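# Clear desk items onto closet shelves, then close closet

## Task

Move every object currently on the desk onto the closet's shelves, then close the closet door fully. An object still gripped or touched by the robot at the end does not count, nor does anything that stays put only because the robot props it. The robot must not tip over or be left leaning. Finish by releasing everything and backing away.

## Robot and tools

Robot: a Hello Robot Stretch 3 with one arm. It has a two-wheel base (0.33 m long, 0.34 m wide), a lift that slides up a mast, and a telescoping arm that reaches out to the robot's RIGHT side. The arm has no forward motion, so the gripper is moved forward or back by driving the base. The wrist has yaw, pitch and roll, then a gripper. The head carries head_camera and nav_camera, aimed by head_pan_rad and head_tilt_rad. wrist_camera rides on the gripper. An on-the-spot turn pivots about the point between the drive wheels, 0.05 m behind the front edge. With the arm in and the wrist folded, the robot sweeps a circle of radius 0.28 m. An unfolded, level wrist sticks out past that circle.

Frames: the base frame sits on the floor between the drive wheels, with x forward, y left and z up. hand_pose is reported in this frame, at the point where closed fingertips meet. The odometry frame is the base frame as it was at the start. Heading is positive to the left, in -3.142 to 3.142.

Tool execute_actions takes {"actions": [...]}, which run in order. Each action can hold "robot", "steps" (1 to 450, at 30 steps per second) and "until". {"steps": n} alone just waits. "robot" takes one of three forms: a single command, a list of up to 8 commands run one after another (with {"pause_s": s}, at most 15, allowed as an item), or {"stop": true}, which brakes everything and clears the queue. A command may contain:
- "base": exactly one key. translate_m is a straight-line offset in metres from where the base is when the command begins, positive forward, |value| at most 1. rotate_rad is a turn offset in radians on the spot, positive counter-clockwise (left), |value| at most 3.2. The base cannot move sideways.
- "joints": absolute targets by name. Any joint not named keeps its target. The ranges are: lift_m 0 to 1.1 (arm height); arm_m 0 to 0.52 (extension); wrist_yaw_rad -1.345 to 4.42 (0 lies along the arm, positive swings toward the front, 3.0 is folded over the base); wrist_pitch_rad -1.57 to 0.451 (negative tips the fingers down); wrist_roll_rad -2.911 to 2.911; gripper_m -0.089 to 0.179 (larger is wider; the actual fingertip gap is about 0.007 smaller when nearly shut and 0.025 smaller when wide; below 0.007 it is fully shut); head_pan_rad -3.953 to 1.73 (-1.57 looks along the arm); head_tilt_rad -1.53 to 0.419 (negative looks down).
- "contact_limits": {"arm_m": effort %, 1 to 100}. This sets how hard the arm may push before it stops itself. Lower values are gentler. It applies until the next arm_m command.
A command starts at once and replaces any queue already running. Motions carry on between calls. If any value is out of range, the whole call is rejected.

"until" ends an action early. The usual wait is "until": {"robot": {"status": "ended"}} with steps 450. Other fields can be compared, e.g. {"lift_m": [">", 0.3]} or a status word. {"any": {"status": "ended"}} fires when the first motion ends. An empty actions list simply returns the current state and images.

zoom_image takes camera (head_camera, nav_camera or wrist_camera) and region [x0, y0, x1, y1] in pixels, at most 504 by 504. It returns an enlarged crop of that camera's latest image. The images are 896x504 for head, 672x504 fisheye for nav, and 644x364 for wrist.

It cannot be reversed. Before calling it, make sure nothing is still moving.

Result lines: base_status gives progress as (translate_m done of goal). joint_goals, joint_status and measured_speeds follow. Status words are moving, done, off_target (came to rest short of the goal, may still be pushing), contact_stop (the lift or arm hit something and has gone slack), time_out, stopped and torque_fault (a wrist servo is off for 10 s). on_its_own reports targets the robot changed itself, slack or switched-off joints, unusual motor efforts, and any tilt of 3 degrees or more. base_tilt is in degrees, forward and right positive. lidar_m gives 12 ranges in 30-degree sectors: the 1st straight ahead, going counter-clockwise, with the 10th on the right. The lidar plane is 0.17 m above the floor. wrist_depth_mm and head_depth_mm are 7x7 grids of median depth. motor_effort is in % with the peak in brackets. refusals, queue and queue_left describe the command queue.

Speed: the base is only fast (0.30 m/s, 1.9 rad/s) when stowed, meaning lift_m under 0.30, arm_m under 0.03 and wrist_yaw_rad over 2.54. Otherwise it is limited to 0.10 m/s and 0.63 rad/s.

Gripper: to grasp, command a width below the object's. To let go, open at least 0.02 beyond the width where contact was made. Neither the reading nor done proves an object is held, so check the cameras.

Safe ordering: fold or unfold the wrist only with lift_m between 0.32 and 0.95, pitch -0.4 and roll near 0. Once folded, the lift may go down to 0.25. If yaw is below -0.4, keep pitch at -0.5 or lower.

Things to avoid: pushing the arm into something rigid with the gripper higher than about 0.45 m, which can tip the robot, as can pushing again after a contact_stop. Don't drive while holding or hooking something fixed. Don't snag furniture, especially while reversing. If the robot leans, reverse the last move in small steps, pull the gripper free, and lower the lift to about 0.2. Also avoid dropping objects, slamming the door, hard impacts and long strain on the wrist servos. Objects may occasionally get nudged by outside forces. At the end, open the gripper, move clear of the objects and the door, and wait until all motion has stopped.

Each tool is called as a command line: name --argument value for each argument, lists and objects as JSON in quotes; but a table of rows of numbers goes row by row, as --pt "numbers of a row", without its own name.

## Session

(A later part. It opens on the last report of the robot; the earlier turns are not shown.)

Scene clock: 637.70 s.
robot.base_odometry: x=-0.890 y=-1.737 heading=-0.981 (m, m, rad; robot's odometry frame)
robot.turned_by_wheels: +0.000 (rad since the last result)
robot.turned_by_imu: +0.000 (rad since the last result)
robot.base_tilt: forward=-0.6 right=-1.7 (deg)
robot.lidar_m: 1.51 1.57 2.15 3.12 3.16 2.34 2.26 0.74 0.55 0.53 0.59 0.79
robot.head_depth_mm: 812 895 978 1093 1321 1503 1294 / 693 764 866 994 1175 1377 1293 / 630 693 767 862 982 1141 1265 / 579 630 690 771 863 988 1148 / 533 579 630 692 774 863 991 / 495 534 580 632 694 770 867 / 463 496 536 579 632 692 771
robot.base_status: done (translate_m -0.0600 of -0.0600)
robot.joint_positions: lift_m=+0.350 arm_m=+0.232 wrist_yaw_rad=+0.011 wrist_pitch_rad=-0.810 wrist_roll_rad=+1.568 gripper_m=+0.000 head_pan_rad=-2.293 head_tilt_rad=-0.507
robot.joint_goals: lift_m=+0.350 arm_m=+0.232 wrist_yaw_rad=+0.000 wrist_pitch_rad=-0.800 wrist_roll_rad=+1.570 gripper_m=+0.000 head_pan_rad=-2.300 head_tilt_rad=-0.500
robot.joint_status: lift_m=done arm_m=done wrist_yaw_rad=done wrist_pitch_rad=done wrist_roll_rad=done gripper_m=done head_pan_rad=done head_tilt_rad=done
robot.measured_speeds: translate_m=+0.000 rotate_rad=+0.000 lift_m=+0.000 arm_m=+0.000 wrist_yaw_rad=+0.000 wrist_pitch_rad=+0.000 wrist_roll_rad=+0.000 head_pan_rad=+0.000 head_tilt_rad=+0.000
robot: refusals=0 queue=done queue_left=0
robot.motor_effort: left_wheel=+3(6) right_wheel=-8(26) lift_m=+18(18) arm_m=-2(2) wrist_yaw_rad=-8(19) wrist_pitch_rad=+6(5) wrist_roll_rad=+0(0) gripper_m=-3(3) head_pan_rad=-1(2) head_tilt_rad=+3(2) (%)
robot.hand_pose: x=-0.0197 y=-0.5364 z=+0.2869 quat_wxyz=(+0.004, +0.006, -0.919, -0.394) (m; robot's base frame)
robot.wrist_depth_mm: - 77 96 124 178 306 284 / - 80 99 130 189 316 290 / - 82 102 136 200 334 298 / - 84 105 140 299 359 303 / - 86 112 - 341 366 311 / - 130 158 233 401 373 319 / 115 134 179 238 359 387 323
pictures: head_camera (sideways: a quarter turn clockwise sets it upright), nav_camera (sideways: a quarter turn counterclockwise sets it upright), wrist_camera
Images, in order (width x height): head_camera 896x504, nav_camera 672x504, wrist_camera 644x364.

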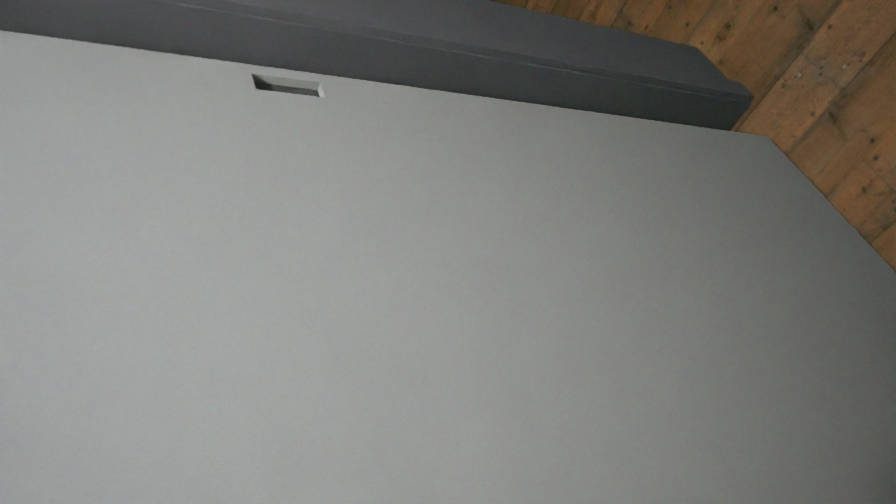

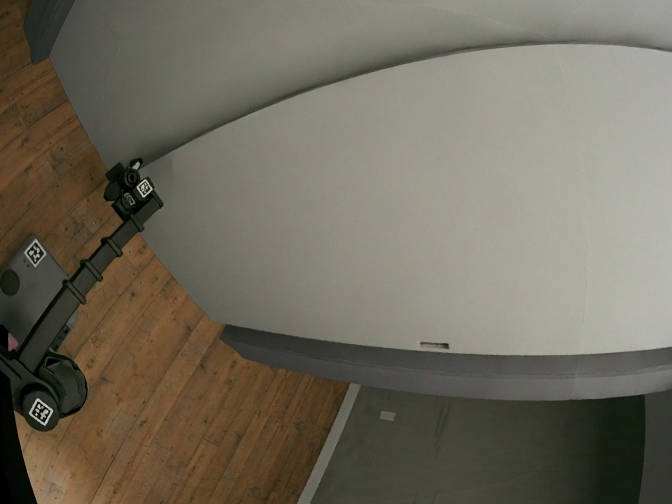

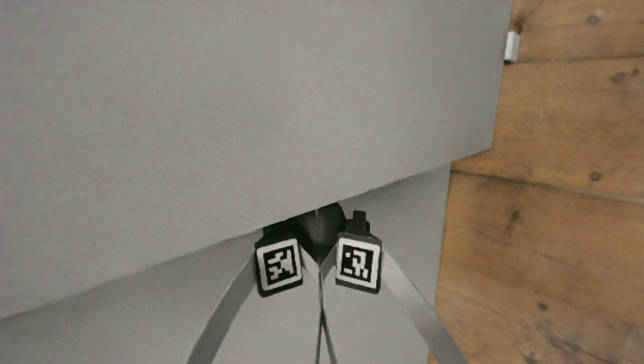

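execute_actions --actions '[{"robot":{"base":{"translate_m":-0.07}},"steps":200,"until":{"robot":{"status":"ended"}}}]'

Scene clock: 642.70 s.
robot.base_odometry: x=-0.929 y=-1.679 heading=-0.981 (m, m, rad; robot's odometry frame)
robot.turned_by_wheels: +0.000 (rad since the last result)
robot.turned_by_imu: +0.000 (rad since the last result)
robot.base_tilt: forward=-0.6 right=-1.7 (deg)
robot.lidar_m: 1.58 1.64 2.24 3.11 3.06 2.27 2.19 0.74 0.55 0.53 0.59 0.82
robot.head_depth_mm: 755 837 933 1092 1745 1511 1301 / 694 769 866 981 1115 1315 1302 / 629 692 769 862 993 1150 1275 / 578 630 692 768 863 990 1142 / 535 578 632 692 767 868 985 / 497 533 580 632 695 771 865 / 464 496 535 580 631 694 771
robot.base_status: done (translate_m -0.0700 of -0.0700)
robot.joint_positions: lift_m=+0.350 arm_m=+0.232 wrist_yaw_rad=+0.011 wrist_pitch_rad=-0.810 wrist_roll_rad=+1.568 gripper_m=+0.000 head_pan_rad=-2.293 head_tilt_rad=-0.507
robot.joint_goals: lift_m=+0.350 arm_m=+0.232 wrist_yaw_rad=+0.000 wrist_pitch_rad=-0.800 wrist_roll_rad=+1.570 gripper_m=+0.000 head_pan_rad=-2.300 head_tilt_rad=-0.500
robot.joint_status: lift_m=done arm_m=done wrist_yaw_rad=done wrist_pitch_rad=done wrist_roll_rad=done gripper_m=done head_pan_rad=done head_tilt_rad=done
robot.measured_speeds: translate_m=+0.000 rotate_rad=+0.000 lift_m=+0.000 arm_m=+0.000 wrist_yaw_rad=+0.000 wrist_pitch_rad=+0.000 wrist_roll_rad=+0.000 head_pan_rad=+0.000 head_tilt_rad=+0.000
robot: refusals=0 queue=done queue_left=0
robot.motor_effort: left_wheel=+3(6) right_wheel=-8(24) lift_m=+18(18) arm_m=-2(3) wrist_yaw_rad=-8(18) wrist_pitch_rad=+6(5) wrist_roll_rad=+0(0) gripper_m=-3(3) head_pan_rad=-2(3) head_tilt_rad=+2(2) (%)
robot.hand_pose: x=-0.0197 y=-0.5364 z=+0.2869 quat_wxyz=(+0.004, +0.005, -0.919, -0.394) (m; robot's base frame)
robot.wrist_depth_mm: - 78 96 124 178 309 286 / - 80 99 130 190 317 290 / - 82 102 135 201 330 299 / - 84 105 140 300 354 304 / - 86 112 - 345 368 312 / - 131 159 239 400 375 318 / 116 135 181 241 361 386 326
pictures: head_camera (sideways: a quarter turn clockwise sets it upright), nav_camera (sideways: a quarter turn counterclockwise sets it upright), wrist_camera
Images, in order (width x height): head_camera 896x504, nav_camera 672x504, wrist_camera 644x364.

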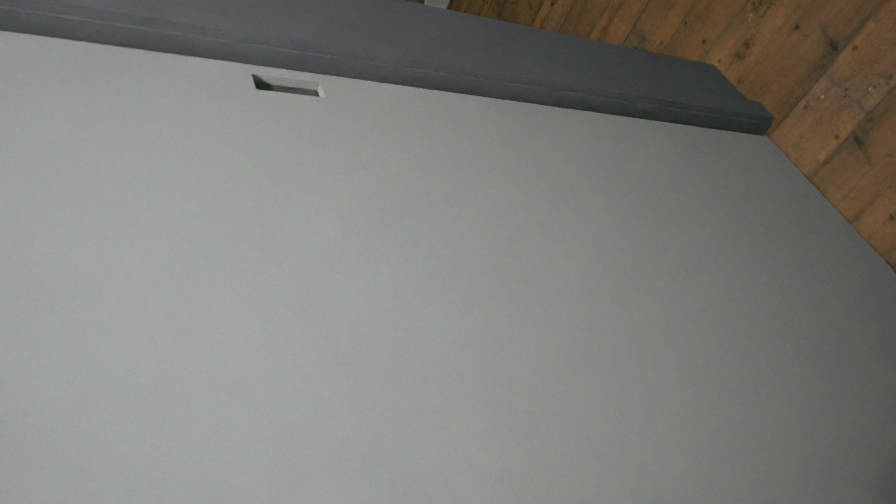

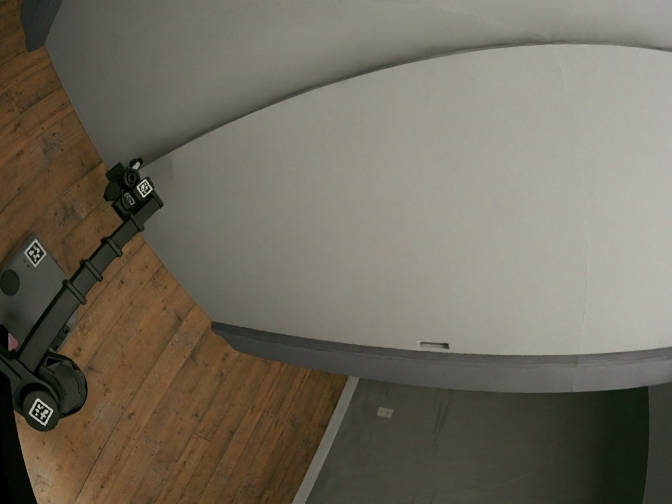

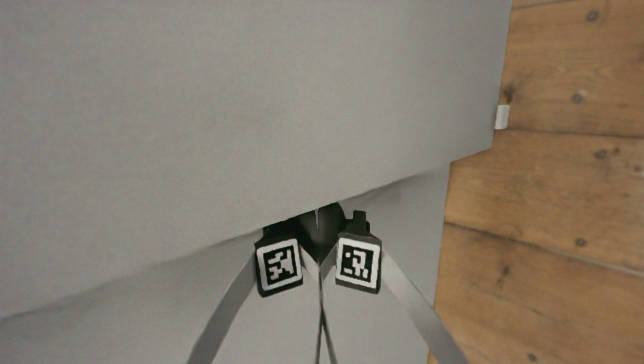

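Corners now nearly meet.

execute_actions --actions '[{"robot":{"base":{"translate_m":-0.04}},"steps":200,"until":{"robot":{"status":"ended"}}}]'

Scene clock: 645.53 s.
robot.base_odometry: x=-0.951 y=-1.645 heading=-0.979 (m, m, rad; robot's odometry frame)
robot.turned_by_wheels: +0.002 (rad since the last result)
robot.turned_by_imu: +0.003 (rad since the last result)
robot.base_tilt: forward=-0.5 right=-1.7 (deg)
robot.lidar_m: 1.62 1.68 2.31 3.11 3.01 2.23 2.15 0.74 0.55 0.53 0.59 0.82
robot.head_depth_mm: 739 817 936 1102 1794 1556 1293 / 690 766 865 968 1103 1301 1294 / 627 689 766 864 981 1140 1270 / 578 628 692 768 863 986 1140 / 533 579 632 692 769 861 988 / 495 532 579 631 690 769 861 / 462 494 534 578 631 691 773
robot.base_status: done (translate_m -0.0399 of -0.0400)
robot.joint_positions: lift_m=+0.350 arm_m=+0.232 wrist_yaw_rad=+0.095 wrist_pitch_rad=-0.810 wrist_roll_rad=+1.568 gripper_m=+0.000 head_pan_rad=-2.293 head_tilt_rad=-0.507
robot.joint_goals: lift_m=+0.350 arm_m=+0.232 wrist_yaw_rad=+0.000 wrist_pitch_rad=-0.800 wrist_roll_rad=+1.570 gripper_m=+0.000 head_pan_rad=-2.300 head_tilt_rad=-0.500
robot.joint_status: lift_m=done arm_m=done wrist_yaw_rad=done wrist_pitch_rad=done wrist_roll_rad=done gripper_m=done head_pan_rad=done head_tilt_rad=done
robot.measured_speeds: translate_m=+0.000 rotate_rad=+0.000 lift_m=+0.000 arm_m=+0.000 wrist_yaw_rad=+0.000 wrist_pitch_rad=+0.000 wrist_roll_rad=+0.000 head_pan_rad=+0.000 head_tilt_rad=+0.000
robot: refusals=0 queue=done queue_left=0
robot.on_its_own: left_wheel is at rest, and its effort (+31) is outside its rest range (-18 to +18); right_wheel is at rest, and its effort (-69) is outside its rest range (-18 to +18); wrist_yaw_rad is at rest, and its effort (-60) is outside its rest range (-12 to +12)
robot.motor_effort: left_wheel=+31(31) right_wheel=-69(68) lift_m=+18(18) arm_m=-1(2) wrist_yaw_rad=-60(60) wrist_pitch_rad=+6(6) wrist_roll_rad=+0(0) gripper_m=-3(4) head_pan_rad=-3(3) head_tilt_rad=+2(3) (%)
robot.hand_pose: x=-0.0064 y=-0.5357 z=+0.2869 quat_wxyz=(+0.020, +0.044, -0.918, -0.394) (m; robot's base frame)
robot.wrist_depth_mm: - 73 89 115 163 274 286 / - 75 94 123 177 312 291 / - 79 98 131 196 329 294 / - 82 103 140 288 358 304 / - 85 108 - 381 367 310 / - 129 166 261 425 378 320 / 122 142 197 268 436 390 329
pictures: head_camera (sideways: a quarter turn clockwise sets it upright), nav_camera (sideways: a quarter turn counterclockwise sets it upright), wrist_camera
Images, in order (width x height): head_camera 896x504, nav_camera 672x504, wrist_camera 644x364.

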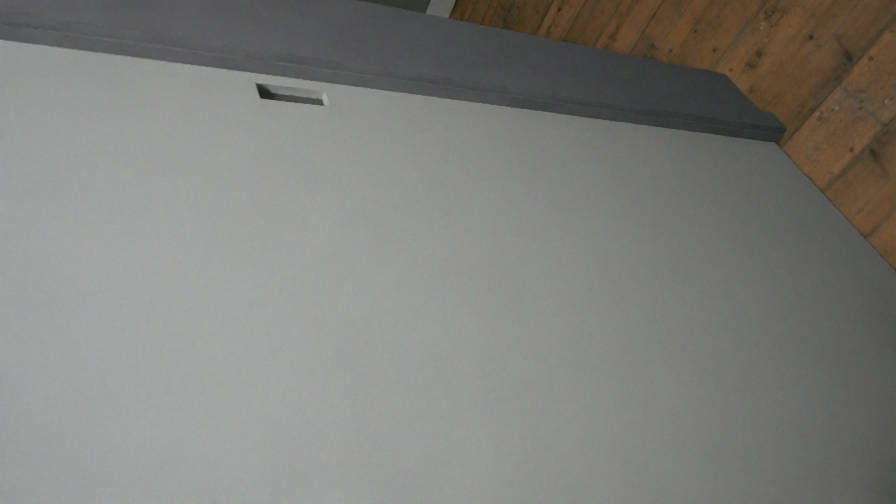

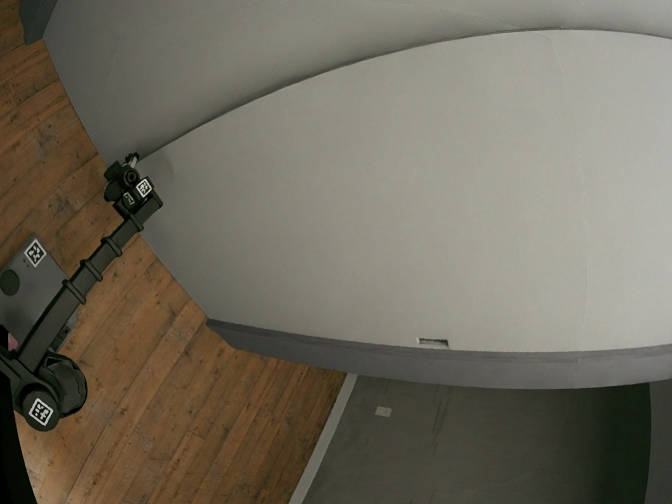

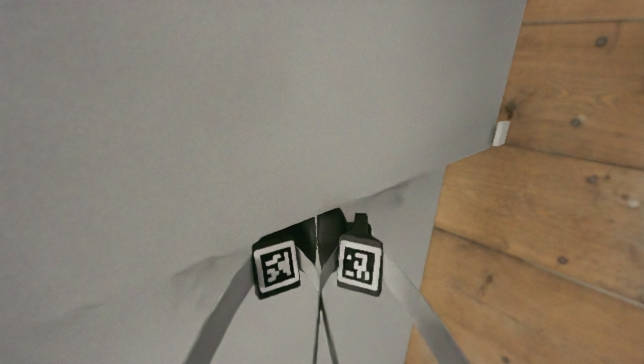

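Hard stop. Release.

execute_actions --actions '[{"robot":[{"base":{"translate_m":0.06}},{"joints":{"arm_m":0.0,"head_pan_rad":-1.2}}],"steps":300,"until":{"robot":{"status":"ended"}}}]'

Scene clock: 651.60 s.
robot.base_odometry: x=-0.917 y=-1.695 heading=-0.981 (m, m, rad; robot's odometry frame)
robot.turned_by_wheels: -0.002 (rad since the last result)
robot.turned_by_imu: -0.002 (rad since the last result)
robot.base_tilt: forward=-0.5 right=-1.7 (deg)
robot.lidar_m: 1.56 1.61 2.22 3.10 3.10 2.29 2.21 0.74 0.55 0.53 0.59 0.81
robot.head_depth_mm: 441 479 523 571 631 707 783 / 456 496 540 594 662 744 851 / 472 513 562 619 692 785 897 / 488 531 584 648 729 830 963 / 504 550 608 679 764 871 1030 / 522 573 636 713 806 934 1104 / 541 596 665 746 854 996 1185
robot.base_status: done (translate_m +0.0600 of +0.0600)
robot.joint_positions: lift_m=+0.350 arm_m=+0.000 wrist_yaw_rad=+0.163 wrist_pitch_rad=-0.809 wrist_roll_rad=+1.570 gripper_m=+0.000 head_pan_rad=-1.207 head_tilt_rad=-0.506
robot.joint_goals: lift_m=+0.350 arm_m=+0.000 wrist_yaw_rad=+0.161 wrist_pitch_rad=-0.800 wrist_roll_rad=+1.570 gripper_m=+0.000 head_pan_rad=-1.200 head_tilt_rad=-0.500
robot.joint_status: lift_m=done arm_m=done wrist_yaw_rad=done wrist_pitch_rad=done wrist_roll_rad=done gripper_m=done head_pan_rad=done head_tilt_rad=done
robot.measured_speeds: translate_m=+0.000 rotate_rad=+0.000 lift_m=+0.000 arm_m=+0.000 wrist_yaw_rad=+0.000 wrist_pitch_rad=+0.000 wrist_roll_rad=+0.000 head_pan_rad=+0.000 head_tilt_rad=+0.000
robot: refusals=0 queue=done queue_left=0
robot.on_its_own: wrist_yaw_rad is held at +0.161, not at your +0.000, by its stall guard, which is not easing now
robot.motor_effort: left_wheel=-2(31) right_wheel=+1(69) lift_m=+17(17) arm_m=-3(0) wrist_yaw_rad=-2(60) wrist_pitch_rad=+6(5) wrist_roll_rad=+0(0) gripper_m=-3(3) head_pan_rad=+2(30) head_tilt_rad=+1(3) (%)
robot.hand_pose: x=+0.0043 y=-0.3024 z=+0.2869 quat_wxyz=(+0.033, +0.075, -0.916, -0.393) (m; robot's base frame)
robot.wrist_depth_mm: 228 266 318 411 397 334 286 / 265 310 373 462 406 341 288 / 280 325 401 495 420 350 292 / 289 343 432 528 425 358 306 / 304 361 452 - 443 365 319 / 318 379 470 598 441 371 322 / 331 403 570 626 492 385 327
pictures: head_camera (sideways: a quarter turn clockwise sets it upright), nav_camera (sideways: a quarter turn counterclockwise sets it upright), wrist_camera
Images, in order (width x height): head_camera 896x504, nav_camera 672x504, wrist_camera 644x364.

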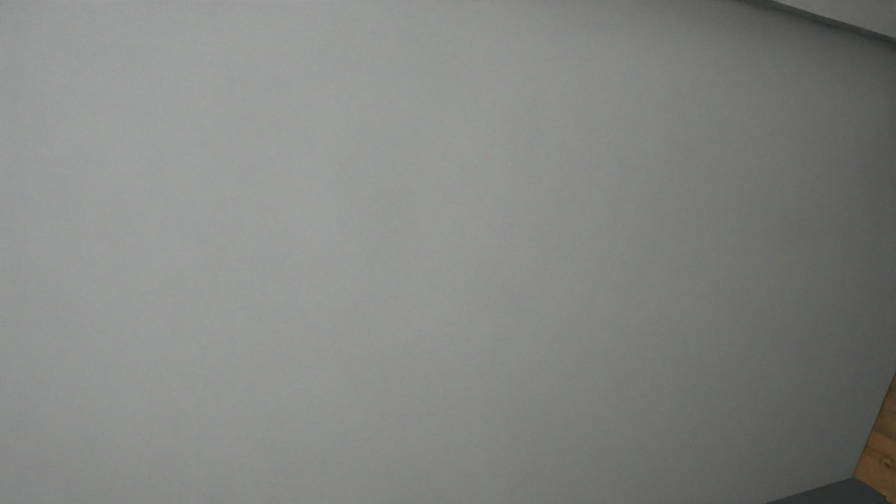

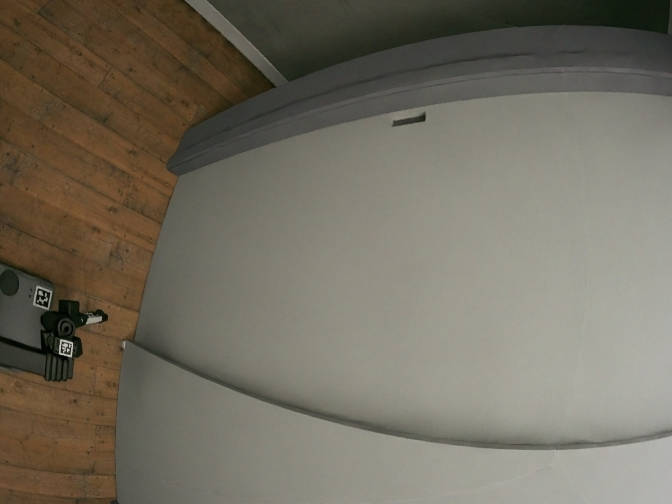

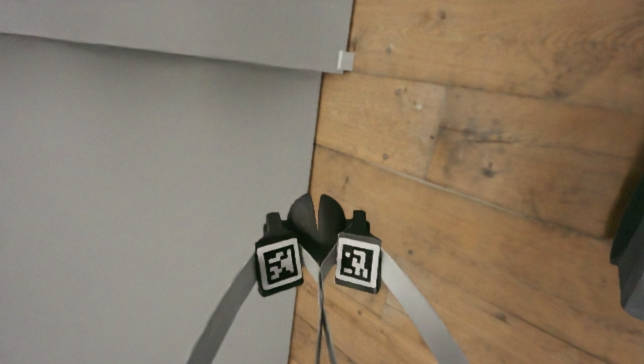

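Left door still meets the left frame; right door is at its stop.

finished_scene --scene 2

The scene is finished: the task was done.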